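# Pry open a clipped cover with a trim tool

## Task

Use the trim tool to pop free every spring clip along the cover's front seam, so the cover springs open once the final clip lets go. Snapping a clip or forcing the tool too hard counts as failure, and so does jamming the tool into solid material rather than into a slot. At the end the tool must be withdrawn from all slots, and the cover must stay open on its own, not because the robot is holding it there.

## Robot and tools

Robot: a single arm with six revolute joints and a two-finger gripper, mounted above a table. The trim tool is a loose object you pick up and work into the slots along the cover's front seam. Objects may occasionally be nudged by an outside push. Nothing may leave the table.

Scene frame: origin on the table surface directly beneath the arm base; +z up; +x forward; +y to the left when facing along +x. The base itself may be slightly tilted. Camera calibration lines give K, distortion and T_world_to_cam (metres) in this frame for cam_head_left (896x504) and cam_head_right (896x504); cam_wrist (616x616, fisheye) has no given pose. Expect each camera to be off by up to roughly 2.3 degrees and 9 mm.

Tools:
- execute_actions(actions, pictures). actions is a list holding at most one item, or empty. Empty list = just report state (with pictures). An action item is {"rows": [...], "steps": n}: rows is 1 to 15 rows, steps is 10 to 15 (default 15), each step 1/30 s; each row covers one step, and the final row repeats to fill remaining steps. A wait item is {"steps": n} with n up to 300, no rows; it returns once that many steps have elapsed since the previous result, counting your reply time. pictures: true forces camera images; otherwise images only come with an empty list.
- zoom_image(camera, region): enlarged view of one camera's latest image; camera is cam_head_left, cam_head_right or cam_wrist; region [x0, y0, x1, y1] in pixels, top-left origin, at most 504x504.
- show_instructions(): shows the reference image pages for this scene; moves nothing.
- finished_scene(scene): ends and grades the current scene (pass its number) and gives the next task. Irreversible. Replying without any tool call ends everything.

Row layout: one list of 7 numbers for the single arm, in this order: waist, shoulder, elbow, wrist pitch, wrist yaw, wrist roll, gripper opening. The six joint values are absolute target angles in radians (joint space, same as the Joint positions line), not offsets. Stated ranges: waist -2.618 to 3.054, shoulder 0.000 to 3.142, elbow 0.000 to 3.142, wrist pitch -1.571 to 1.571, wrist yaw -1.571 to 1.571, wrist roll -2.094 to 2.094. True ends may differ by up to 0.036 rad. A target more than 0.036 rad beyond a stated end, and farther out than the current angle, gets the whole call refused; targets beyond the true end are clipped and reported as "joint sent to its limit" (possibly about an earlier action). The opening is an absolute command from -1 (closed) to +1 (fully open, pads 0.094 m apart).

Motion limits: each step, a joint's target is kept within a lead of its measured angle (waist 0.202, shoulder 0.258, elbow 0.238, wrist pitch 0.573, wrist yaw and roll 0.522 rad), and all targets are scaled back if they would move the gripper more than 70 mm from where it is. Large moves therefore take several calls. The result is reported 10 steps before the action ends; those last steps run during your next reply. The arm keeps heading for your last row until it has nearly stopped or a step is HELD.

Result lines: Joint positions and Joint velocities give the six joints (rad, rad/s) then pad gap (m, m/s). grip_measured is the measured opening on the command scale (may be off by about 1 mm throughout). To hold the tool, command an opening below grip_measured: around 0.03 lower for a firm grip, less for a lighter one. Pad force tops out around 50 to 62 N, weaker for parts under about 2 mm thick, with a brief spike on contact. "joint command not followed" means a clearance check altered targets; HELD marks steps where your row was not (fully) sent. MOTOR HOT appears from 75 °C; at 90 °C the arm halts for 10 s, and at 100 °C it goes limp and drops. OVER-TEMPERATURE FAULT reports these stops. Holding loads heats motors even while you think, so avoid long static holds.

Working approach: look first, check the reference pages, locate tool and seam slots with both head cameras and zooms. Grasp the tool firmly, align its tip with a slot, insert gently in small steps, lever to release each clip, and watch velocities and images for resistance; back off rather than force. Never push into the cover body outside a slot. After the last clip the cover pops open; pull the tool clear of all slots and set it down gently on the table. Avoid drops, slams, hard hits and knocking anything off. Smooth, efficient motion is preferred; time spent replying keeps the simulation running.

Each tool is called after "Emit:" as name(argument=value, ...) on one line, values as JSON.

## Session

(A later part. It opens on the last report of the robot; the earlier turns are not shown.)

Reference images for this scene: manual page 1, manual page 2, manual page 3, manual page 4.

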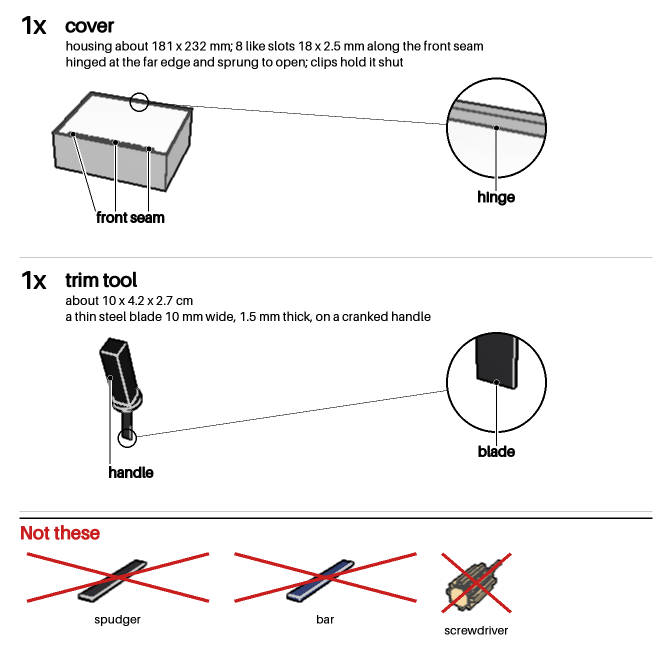

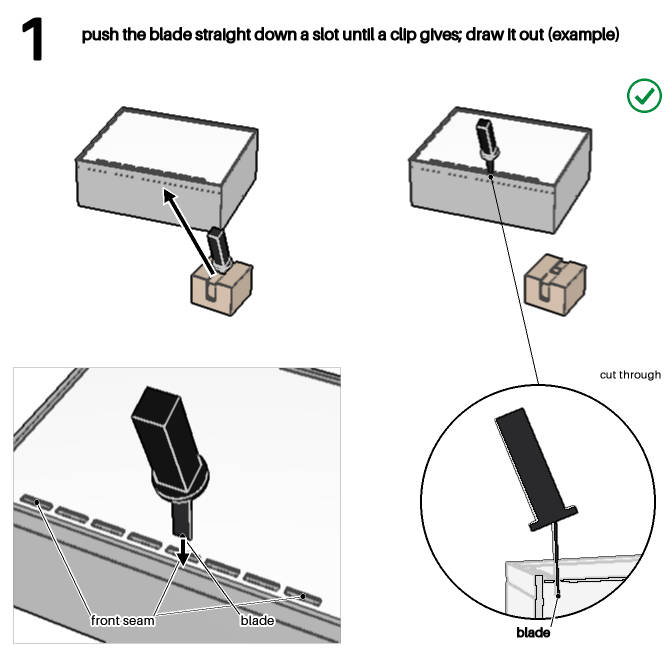

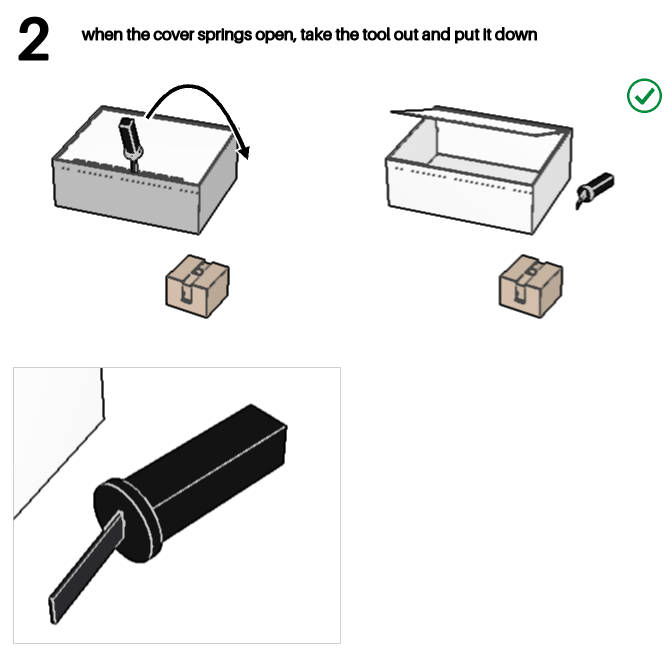

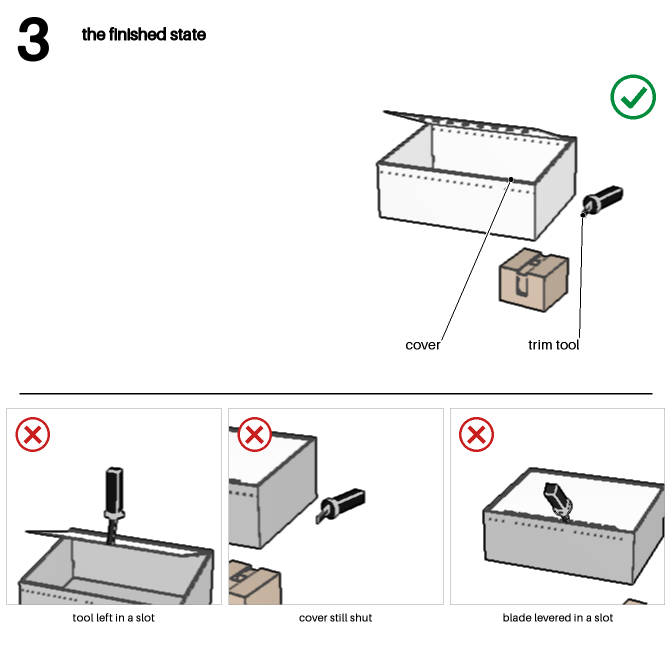

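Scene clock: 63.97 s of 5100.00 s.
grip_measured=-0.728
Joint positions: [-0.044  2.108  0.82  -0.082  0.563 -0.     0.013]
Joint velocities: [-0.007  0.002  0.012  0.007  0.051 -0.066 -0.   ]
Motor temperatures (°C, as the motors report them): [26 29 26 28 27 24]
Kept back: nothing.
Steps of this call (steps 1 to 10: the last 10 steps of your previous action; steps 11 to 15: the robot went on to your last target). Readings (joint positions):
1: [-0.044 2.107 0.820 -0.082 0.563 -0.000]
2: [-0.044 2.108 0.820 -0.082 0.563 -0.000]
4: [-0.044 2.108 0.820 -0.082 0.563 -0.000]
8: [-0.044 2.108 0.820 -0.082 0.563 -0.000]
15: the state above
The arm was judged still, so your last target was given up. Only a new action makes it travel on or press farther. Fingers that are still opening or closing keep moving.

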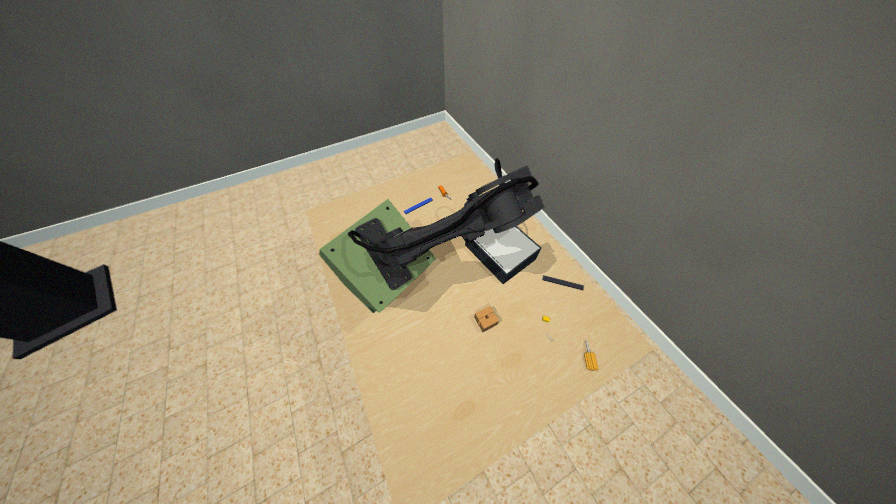

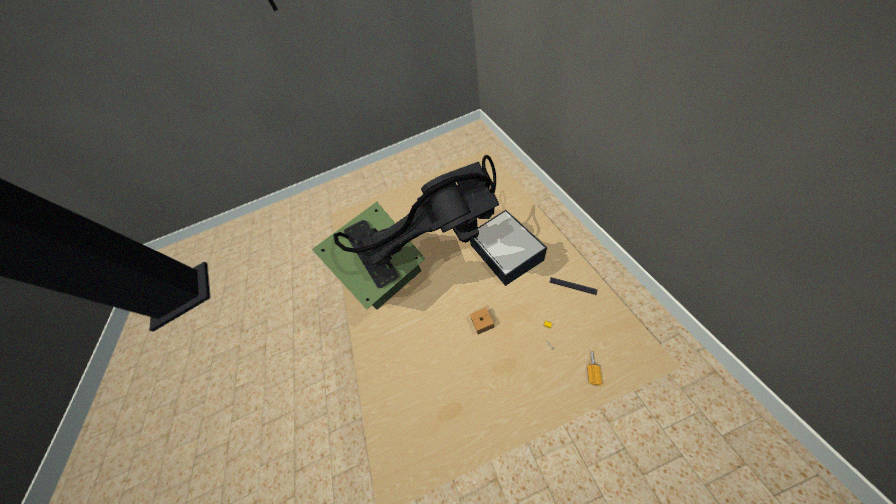

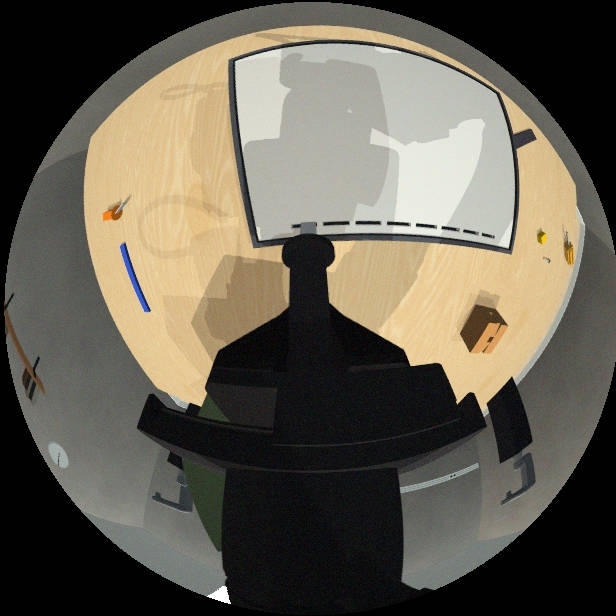

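Emit:
execute_actions(actions=[{"rows":[[-0.044,2.095,0.83,-0.082,0.56,-0.005,-0.77],[-0.044,2.085,0.83,-0.082,0.56,-0.005,-0.77],[-0.044,2.08,0.83,-0.082,0.56,-0.005,-0.77]],"steps":12}])

Emit:
execute_actions(actions=[{"steps":15}], pictures=true)

Emit:
zoom_image(camera="cam_wrist", region=[260,190,360,250])

Scene clock: 64.57 s of 5100.00 s.
grip_measured=-0.728
Joint positions: [-0.044  2.105  0.82  -0.083  0.563 -0.     0.013]
Joint velocities: [ 0.012 -0.061  0.007 -0.022 -0.051 -0.022  0.   ]
Motor temperatures (°C, as the motors report them): [26 29 26 28 27 24]
Steps of this call (steps 1 to 16: nothing new was sent; steps 17 to 18: the first 2 steps of this action). Readings (joint positions):
17: [-0.044 2.107 0.820 -0.083 0.563 -0.000]
18: the state above

Scene clock: 65.07 s of 5100.00 s.
grip_measured=-0.728
Joint positions: [-0.044  2.098  0.82  -0.083  0.563 -0.     0.013]
Joint velocities: [ 0.002  0.002  0.007  0.022  0.022  0.037 -0.   ]
Motor temperatures (°C, as the motors report them): [26 29 26 28 27 24]
Kept back: nothing.
Steps of this call (steps 1 to 10: the last 10 steps of your previous action; steps 11 to 15: the robot went on to your last target). Readings (joint positions):
1: [-0.044 2.102 0.820 -0.083 0.563 -0.000]
2: [-0.044 2.100 0.820 -0.083 0.563 -0.000]
4: [-0.044 2.098 0.820 -0.083 0.563 -0.000]
8: [-0.044 2.098 0.820 -0.083 0.563 -0.000]
15: the state above
The arm was judged still, so your last target was given up. Only a new action makes it travel on or press farther. Fingers that are still opening or closing keep moving.

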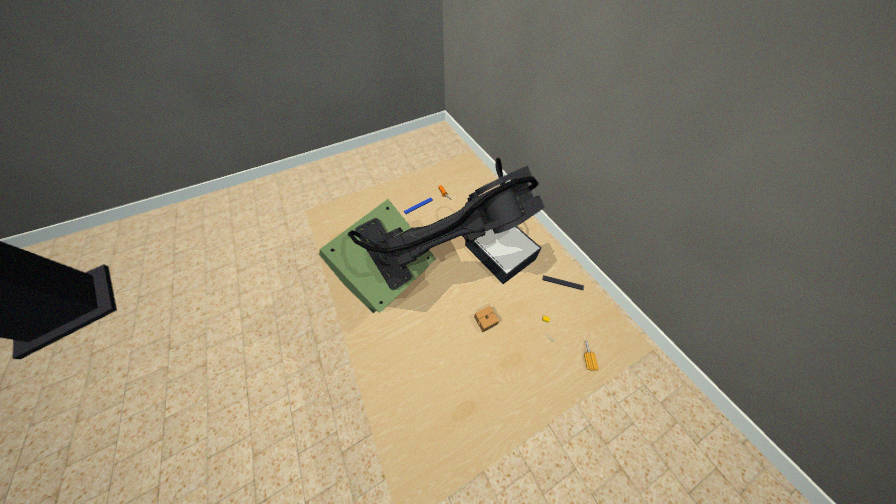

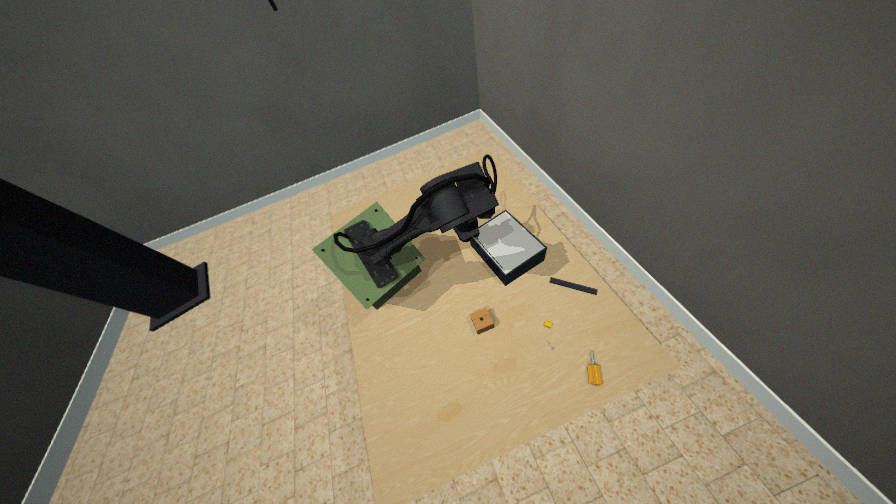

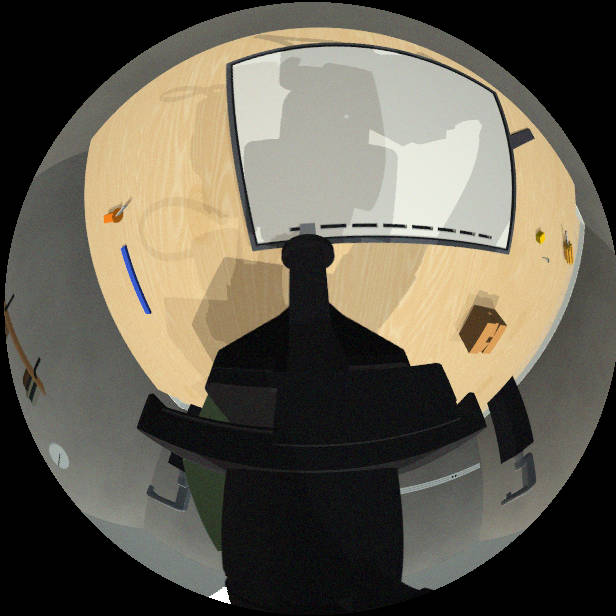

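Region (260, 190, 360, 250) of cam_wrist's 616x616 image, scaled by 5.040, with more detail than that image has; it fills the top 302 rows of this view, and the rest is white.

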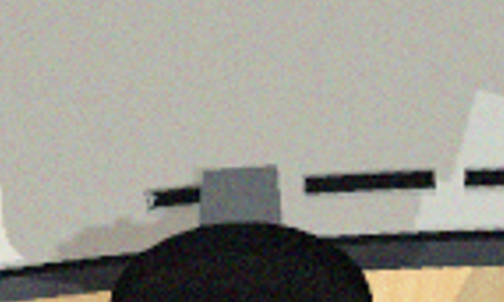

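Emit:
execute_actions(actions=[{"rows":[[-0.044,2.09,0.83,-0.116,0.545,-0.005,-0.77],[-0.044,2.09,0.83,-0.116,0.54,-0.005,-0.77]],"steps":15}])

Emit:
execute_actions(actions=[{"steps":20}], pictures=true)

Emit:
zoom_image(camera="cam_wrist", region=[260,190,360,250])

Scene clock: 66.07 s of 5100.00 s.
grip_measured=-0.728
Joint positions: [-0.044  2.098  0.82  -0.093  0.556 -0.     0.013]
Joint velocities: [ 0.007 -0.022 -0.002 -0.022 -0.051 -0.022  0.   ]
Motor temperatures (°C, as the motors report them): [26 29 26 28 27 24]
Steps of this call (steps 1 to 25: nothing new was sent; steps 26 to 30: the first 5 steps of this action). Readings (joint positions):
26: [-0.044 2.098 0.820 -0.085 0.562 -0.000]
27: [-0.044 2.098 0.820 -0.087 0.560 -0.000]
29: [-0.044 2.098 0.820 -0.092 0.558 -0.000]
30: the state above

Scene clock: 66.73 s of 5100.00 s.
grip_measured=-0.728
Joint positions: [-0.044  2.098  0.82  -0.099  0.553 -0.     0.013]
Joint velocities: [-0.002 -0.002 -0.007 -0.037 -0.022 -0.037 -0.   ]
Motor temperatures (°C, as the motors report them): [26 29 26 27 27 24]
Kept back: nothing.
Steps of this call (steps 1 to 10: the last 10 steps of your previous action; steps 11 to 15: the robot went on to your last target; steps 16 to 20: nothing new was sent). Readings (joint positions):
1: [-0.044 2.098 0.820 -0.094 0.556 -0.000]
2: [-0.044 2.098 0.820 -0.096 0.555 -0.000]
4: [-0.044 2.098 0.820 -0.097 0.554 -0.000]
8: [-0.044 2.098 0.820 -0.098 0.553 -0.000]
20: the state above
The arm was judged still, so your last target was given up. Only a new action makes it travel on or press farther. Fingers that are still opening or closing keep moving.

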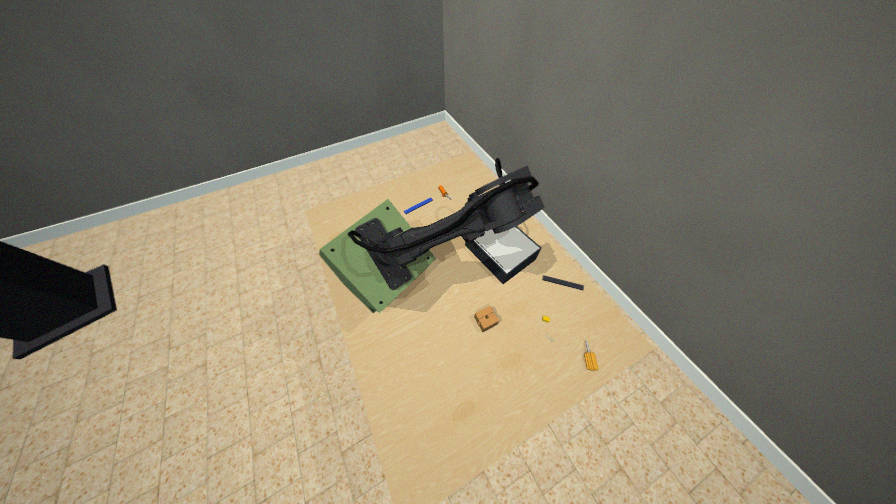

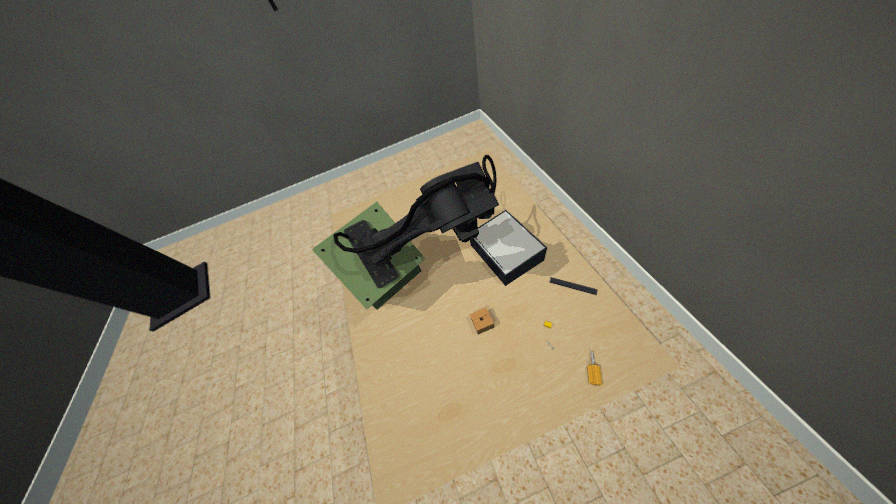

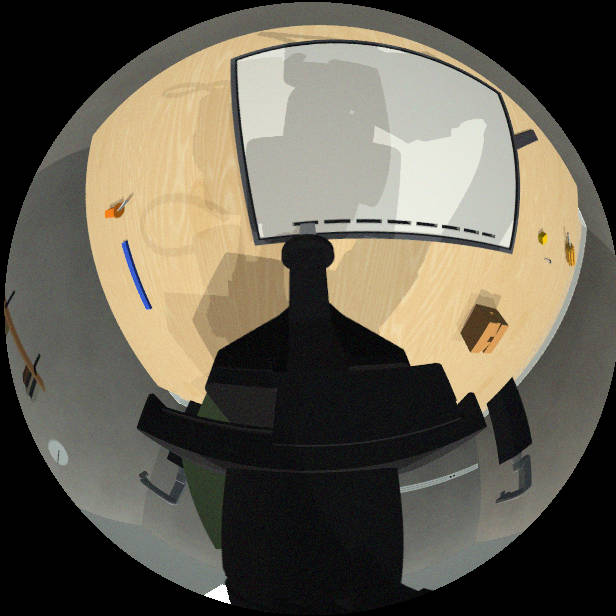

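Region (260, 190, 360, 250) of cam_wrist's 616x616 image, scaled by 5.040, with more detail than that image has; it fills the top 302 rows of this view, and the rest is white.

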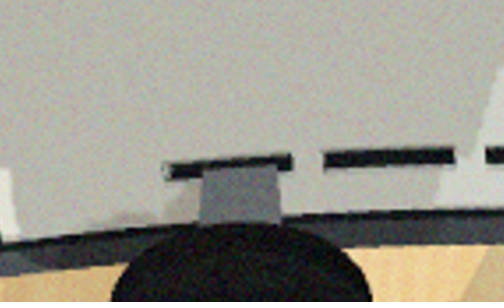

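Emit:
execute_actions(actions=[{"rows":[[-0.046,2.10,0.83,-0.078,0.54,-0.005,-0.77],[-0.046,2.10,0.83,-0.073,0.54,-0.005,-0.77]],"steps":15}])

Emit:
execute_actions(actions=[{"steps":20}], pictures=true)

Emit:
zoom_image(camera="cam_wrist", region=[260,190,360,250])

Scene clock: 68.67 s of 5100.00 s.
grip_measured=-0.728
Joint positions: [-0.044  2.098  0.82  -0.093  0.553 -0.     0.013]
Joint velocities: [ 0.007  0.007 -0.012 -0.066 -0.007 -0.022 -0.   ]
Motor temperatures (°C, as the motors report them): [26 29 26 27 27 24]
Steps of this call (steps 1 to 53: nothing new was sent; steps 54 to 58: the first 5 steps of this action). Readings (joint positions):
54: [-0.044 2.098 0.820 -0.098 0.553 -0.000]
55: [-0.044 2.098 0.820 -0.097 0.553 -0.000]
57: [-0.044 2.098 0.820 -0.094 0.553 -0.000]
58: the state above

Scene clock: 69.33 s of 5100.00 s.
grip_measured=-0.728
Joint positions: [-0.044  2.098  0.82  -0.09   0.553 -0.     0.013]
Joint velocities: [ 0.002  0.002 -0.012  0.007  0.037 -0.037 -0.   ]
Motor temperatures (°C, as the motors report them): [26 29 26 27 27 24]
Kept back: nothing.
Steps of this call (steps 1 to 10: the last 10 steps of your previous action; steps 11 to 15: the robot went on to your last target; steps 16 to 20: nothing new was sent). Readings (joint positions):
1: [-0.044 2.098 0.820 -0.092 0.553 -0.000]
2: [-0.044 2.098 0.820 -0.092 0.553 -0.000]
4: [-0.044 2.098 0.820 -0.091 0.553 -0.000]
8: [-0.044 2.098 0.820 -0.090 0.553 -0.000]
20: the state above
The arm was judged still, so your last target was given up. Only a new action makes it travel on or press farther. Fingers that are still opening or closing keep moving.

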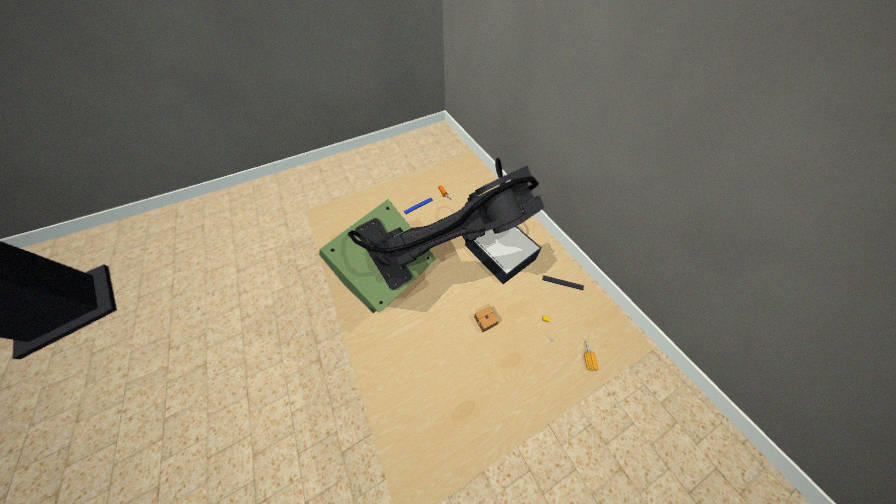

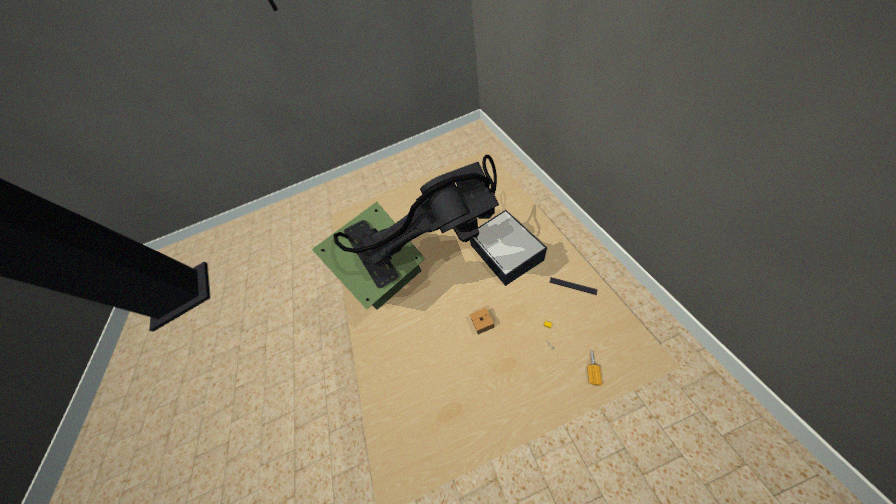

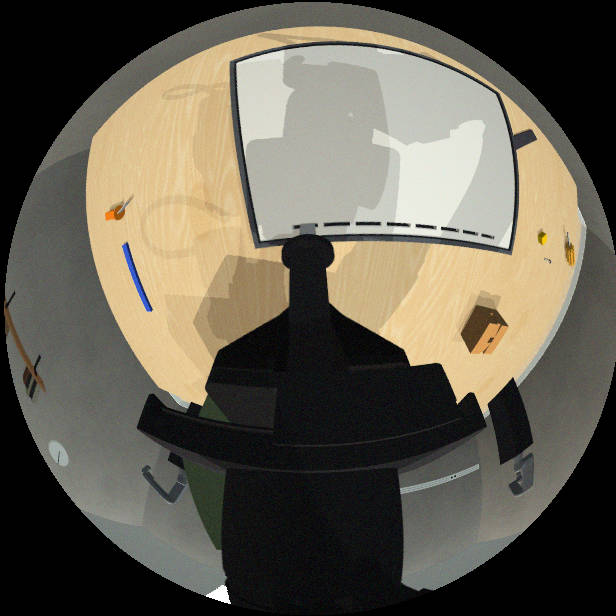

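Region (260, 190, 360, 250) of cam_wrist's 616x616 image, scaled by 5.040, with more detail than that image has; it fills the top 302 rows of this view, and the rest is white.

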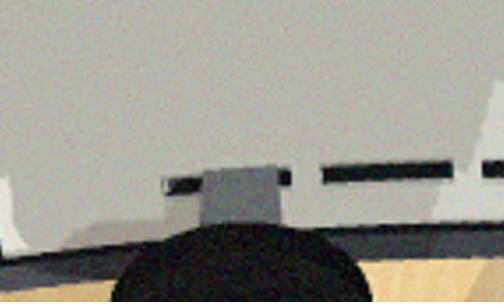

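Emit:
execute_actions(actions=[{"rows":[[-0.048,2.129,0.83,-0.072,0.54,-0.005,-0.77],[-0.048,2.129,0.83,-0.07,0.54,-0.005,-0.77],[-0.048,2.126,0.83,-0.068,0.54,-0.005,-0.77]],"steps":14}])

Emit:
execute_actions(actions=[{"steps":15}], pictures=true)

Emit:
zoom_image(camera="cam_wrist", region=[260,190,360,250])

Scene clock: 69.83 s of 5100.00 s.
grip_measured=-0.728
Joint positions: [-0.044  2.108  0.82  -0.086  0.553 -0.     0.013]
Joint velocities: [ 0.017  0.071 -0.002  0.037  0.037  0.037 -0.   ]
Motor temperatures (°C, as the motors report them): [26 29 26 27 27 24]
Steps of this call (steps 1 to 11: nothing new was sent; steps 12 to 15: the first 4 steps of this action). Readings (joint positions):
12: [-0.044 2.099 0.820 -0.089 0.553 -0.000]
13: [-0.044 2.102 0.820 -0.087 0.553 -0.000]
15: the state above

Scene clock: 70.33 s of 5100.00 s.
grip_measured=-0.728
Joint positions: [-0.044  2.111  0.82  -0.084  0.552 -0.     0.013]
Joint velocities: [ 0.007 -0.007 -0.022  0.007 -0.037 -0.007 -0.   ]
Motor temperatures (°C, as the motors report them): [26 29 26 27 27 24]
Kept back: nothing.
Steps of this call (steps 1 to 10: the last 10 steps of your previous action; steps 11 to 15: the robot went on to your last target). Readings (joint positions):
1: [-0.044 2.110 0.820 -0.086 0.553 -0.000]
2: [-0.044 2.111 0.820 -0.086 0.552 -0.000]
4: [-0.044 2.111 0.820 -0.084 0.552 -0.000]
8: [-0.044 2.111 0.820 -0.084 0.552 -0.000]
15: the state above
The arm was judged still, so your last target was given up. Only a new action makes it travel on or press farther. Fingers that are still opening or closing keep moving.

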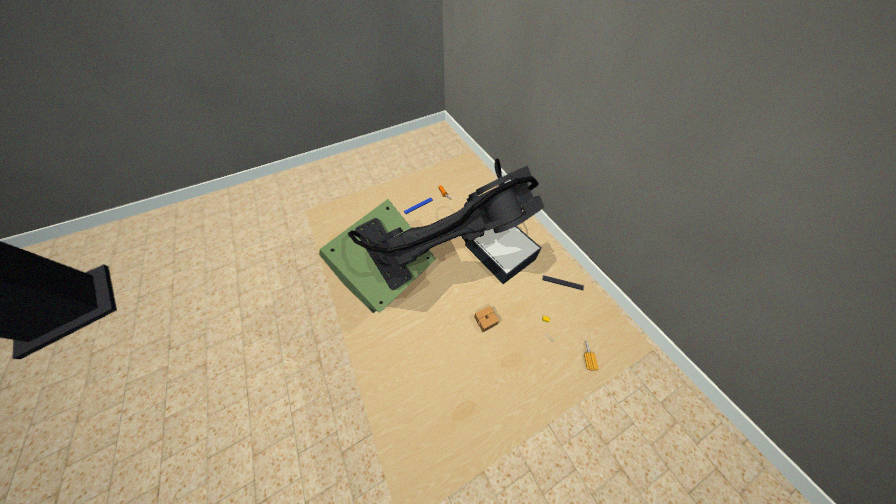

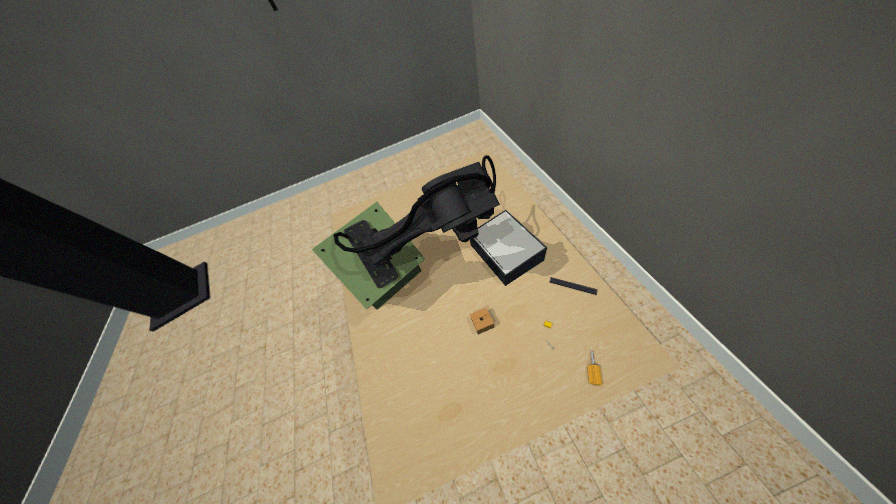

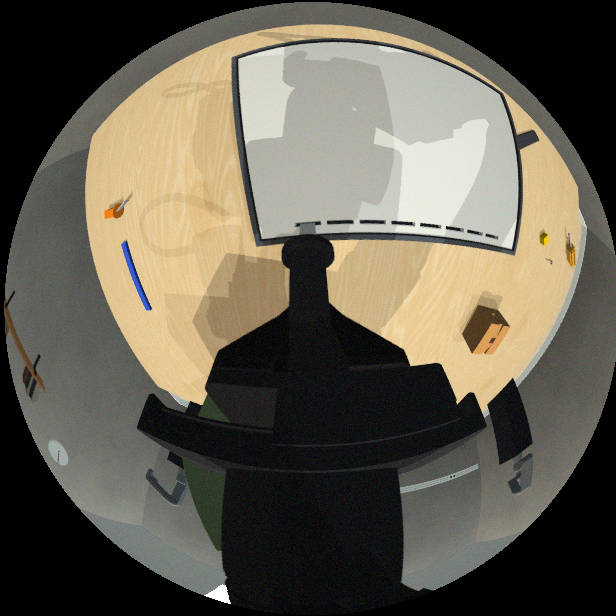

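Region (260, 190, 360, 250) of cam_wrist's 616x616 image, scaled by 5.040, with more detail than that image has; it fills the top 302 rows of this view, and the rest is white.

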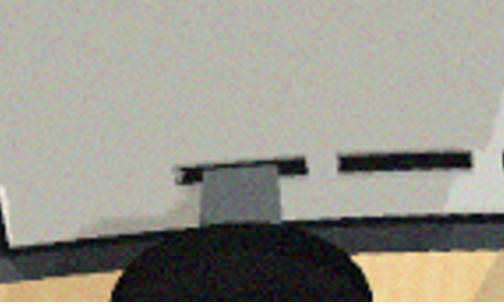

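Emit:
execute_actions(actions=[{"rows":[[-0.052,2.13,0.83,-0.062,0.54,-0.005,-0.77],[-0.053,2.134,0.83,-0.06,0.54,-0.005,-0.77],[-0.054,2.137,0.83,-0.058,0.54,-0.005,-0.77],[-0.055,2.14,0.83,-0.056,0.54,-0.005,-0.77],[-0.056,2.142,0.83,-0.054,0.54,-0.005,-0.77],[-0.057,2.144,0.83,-0.052,0.54,-0.005,-0.77],[-0.058,2.146,0.83,-0.05,0.54,-0.005,-0.77]],"steps":12}])

Emit:
execute_actions(actions=[{"steps":12}], pictures=true)

Emit:
zoom_image(camera="cam_wrist", region=[260,190,360,250])

Scene clock: 71.23 s of 5100.00 s.
grip_measured=-0.728
Joint positions: [-0.045  2.111  0.82  -0.082  0.552 -0.     0.013]
Joint velocities: [-0.037  0.007  0.002  0.007  0.007 -0.022  0.001]
Motor temperatures (°C, as the motors report them): [26 29 26 27 27 24]
Steps of this call (steps 1 to 25: nothing new was sent; steps 26 to 27: the first 2 steps of this action). Readings (joint positions):
26: [-0.044 2.111 0.820 -0.083 0.552 -0.000]
27: the state above

Scene clock: 71.63 s of 5100.00 s.
grip_measured=-0.728
Joint positions: [-0.053  2.124  0.82  -0.067  0.552 -0.     0.013]
Joint velocities: [-0.002 -0.007 -0.017  0.007 -0.022 -0.051  0.   ]
Motor temperatures (°C, as the motors report them): [26 29 26 27 27 24]
Kept back: nothing.
Steps of this call (steps 1 to 10: the last 10 steps of your previous action; steps 11 to 12: the robot went on to your last target). Readings (joint positions):
1: [-0.047 2.111 0.820 -0.081 0.552 -0.000]
2: [-0.049 2.112 0.820 -0.079 0.552 -0.000]
4: [-0.052 2.118 0.820 -0.073 0.552 -0.000]
8: [-0.053 2.124 0.820 -0.067 0.552 -0.000]
12: the state above

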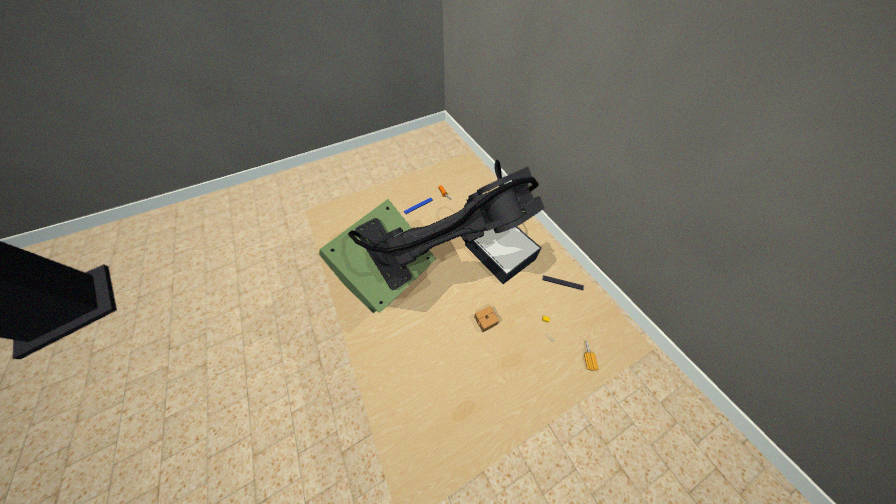

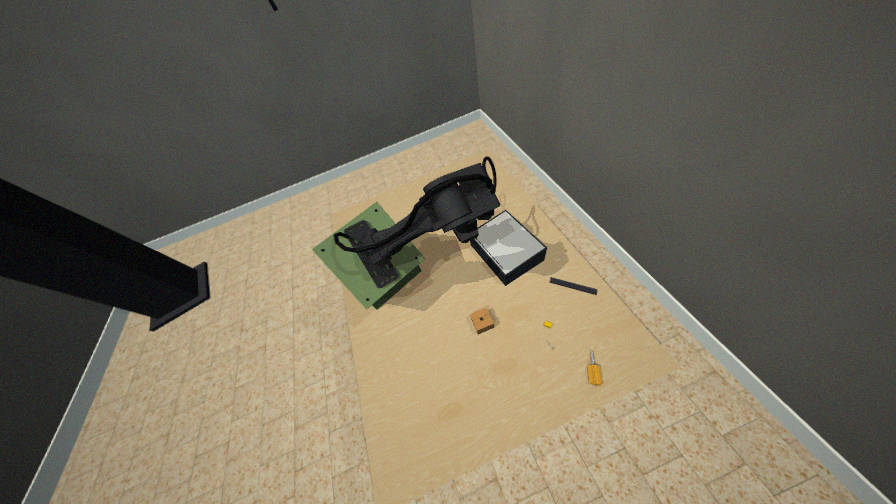

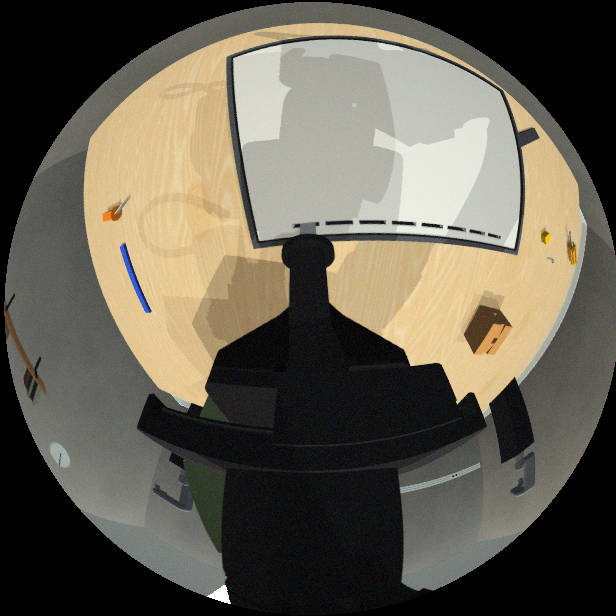

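Region (260, 190, 360, 250) of cam_wrist's 616x616 image, scaled by 5.040, with more detail than that image has; it fills the top 302 rows of this view, and the rest is white.

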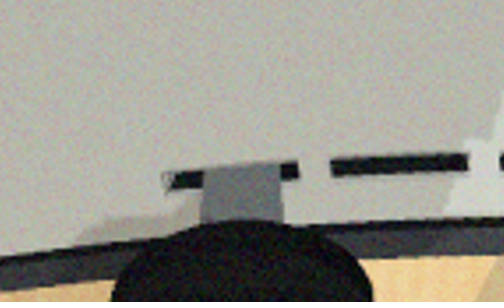

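Emit:
execute_actions(actions=[{"rows":[[-0.059,2.148,0.83,-0.05,0.54,-0.005,-0.77],[-0.06,2.151,0.83,-0.05,0.54,-0.005,-0.77],[-0.061,2.154,0.83,-0.048,0.54,-0.005,-0.77],[-0.062,2.156,0.83,-0.046,0.54,-0.005,-0.77],[-0.063,2.158,0.83,-0.044,0.54,-0.005,-0.77]],"steps":12}])

Emit:
execute_actions(actions=[{"steps":12}], pictures=true)

Emit:
zoom_image(camera="cam_wrist", region=[260,190,360,250])

Scene clock: 72.37 s of 5100.00 s.
grip_measured=-0.728
Joint positions: [-0.053  2.124  0.82  -0.067  0.552 -0.     0.013]
Joint velocities: [-0.007 -0.012  0.007 -0.037 -0.081 -0.007 -0.   ]
Motor temperatures (°C, as the motors report them): [26 29 26 27 27 24]
Steps of this call (steps 1 to 20: the robot went on to your last target; steps 21 to 22: the first 2 steps of this action). Readings (joint positions):
21: [-0.053 2.124 0.820 -0.067 0.552 -0.000]
22: the state above

Scene clock: 72.77 s of 5100.00 s.
grip_measured=-0.728
Joint positions: [-0.053  2.128  0.82  -0.063  0.552 -0.     0.013]
Joint velocities: [ 0.007 -0.007  0.022 -0.037 -0.11  -0.007  0.   ]
Motor temperatures (°C, as the motors report them): [26 29 26 27 27 24]
Kept back: nothing.
Steps of this call (steps 1 to 10: the last 10 steps of your previous action; steps 11 to 12: the robot went on to your last target). Readings (joint positions):
1: [-0.053 2.124 0.820 -0.067 0.552 -0.000]
2: [-0.053 2.124 0.820 -0.067 0.552 -0.000]
4: [-0.053 2.125 0.820 -0.065 0.552 -0.000]
8: [-0.053 2.128 0.820 -0.064 0.552 -0.000]
12: the state above

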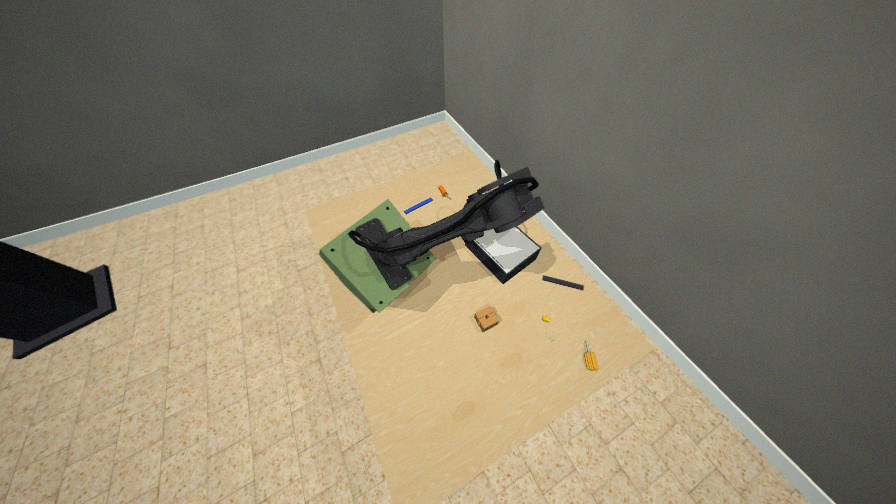

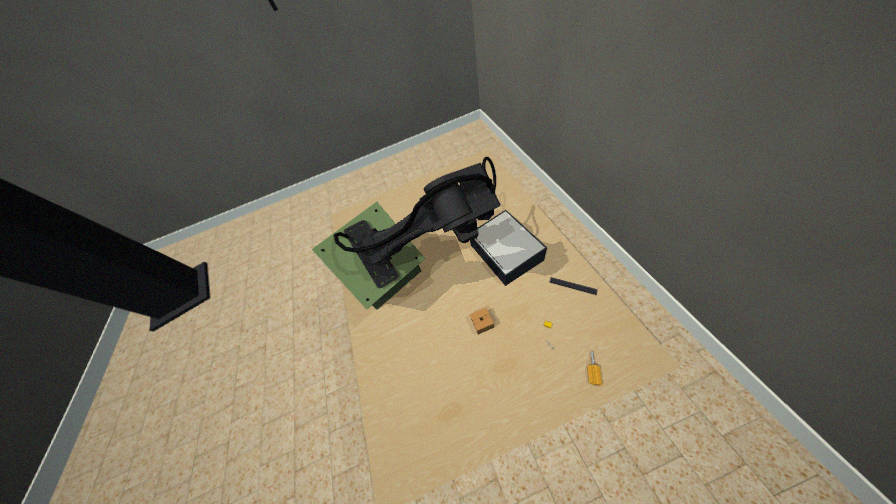

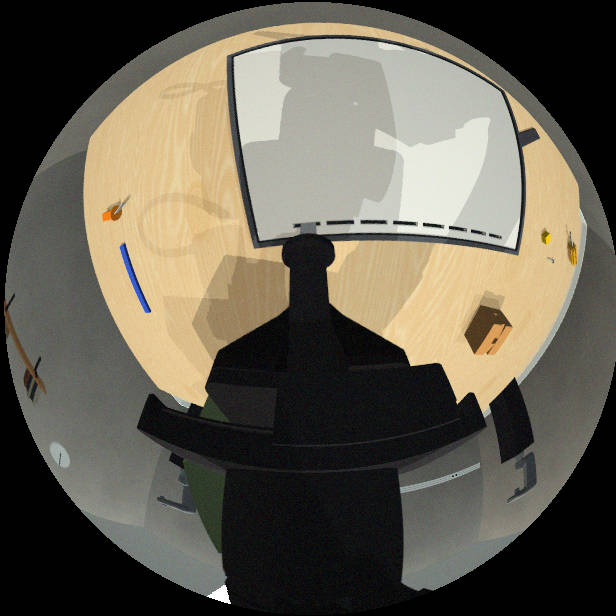

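Region (260, 190, 360, 250) of cam_wrist's 616x616 image, scaled by 5.040, with more detail than that image has; it fills the top 302 rows of this view, and the rest is white.

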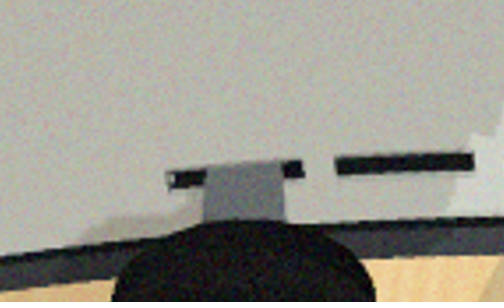

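Emit:
execute_actions(actions=[])

Scene clock: 74.20 s of 5100.00 s.
grip_measured=-0.728
Joint positions: [-0.053  2.128  0.82  -0.063  0.552 -0.     0.013]
Joint velocities: [ 0.017  0.002  0.012  0.022  0.051  0.051 -0.001]
Motor temperatures (°C, as the motors report them): [26 29 26 27 27 24]
Kept back: nothing.
Steps of this call (steps 1 to 15: the robot went on to your last target; steps 16 to 43: nothing new was sent). Readings (joint positions):
1: [-0.053 2.128 0.820 -0.063 0.552 -0.000]
2: [-0.053 2.128 0.820 -0.063 0.552 -0.000]
4: [-0.053 2.128 0.820 -0.063 0.552 -0.000]
8: [-0.053 2.128 0.820 -0.063 0.552 -0.000]
43: the state above
The arm was judged still, so your last target was given up. Only a new action makes it travel on or press farther. Fingers that are still opening or closing keep moving.

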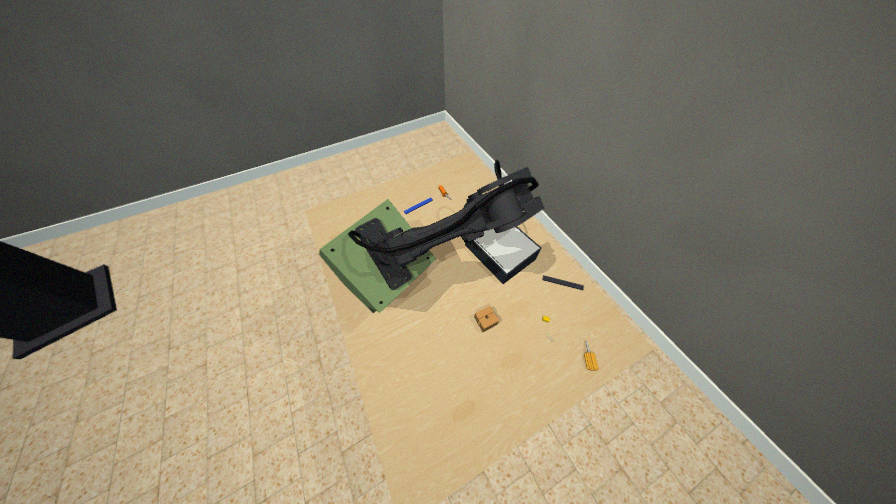

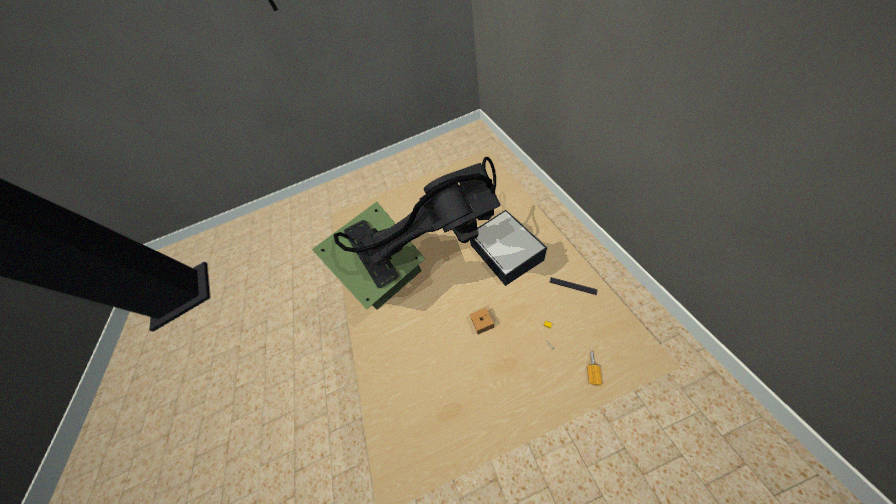

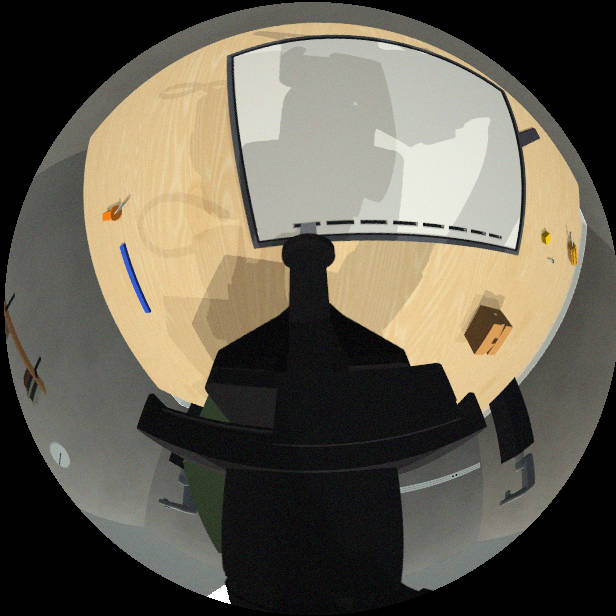

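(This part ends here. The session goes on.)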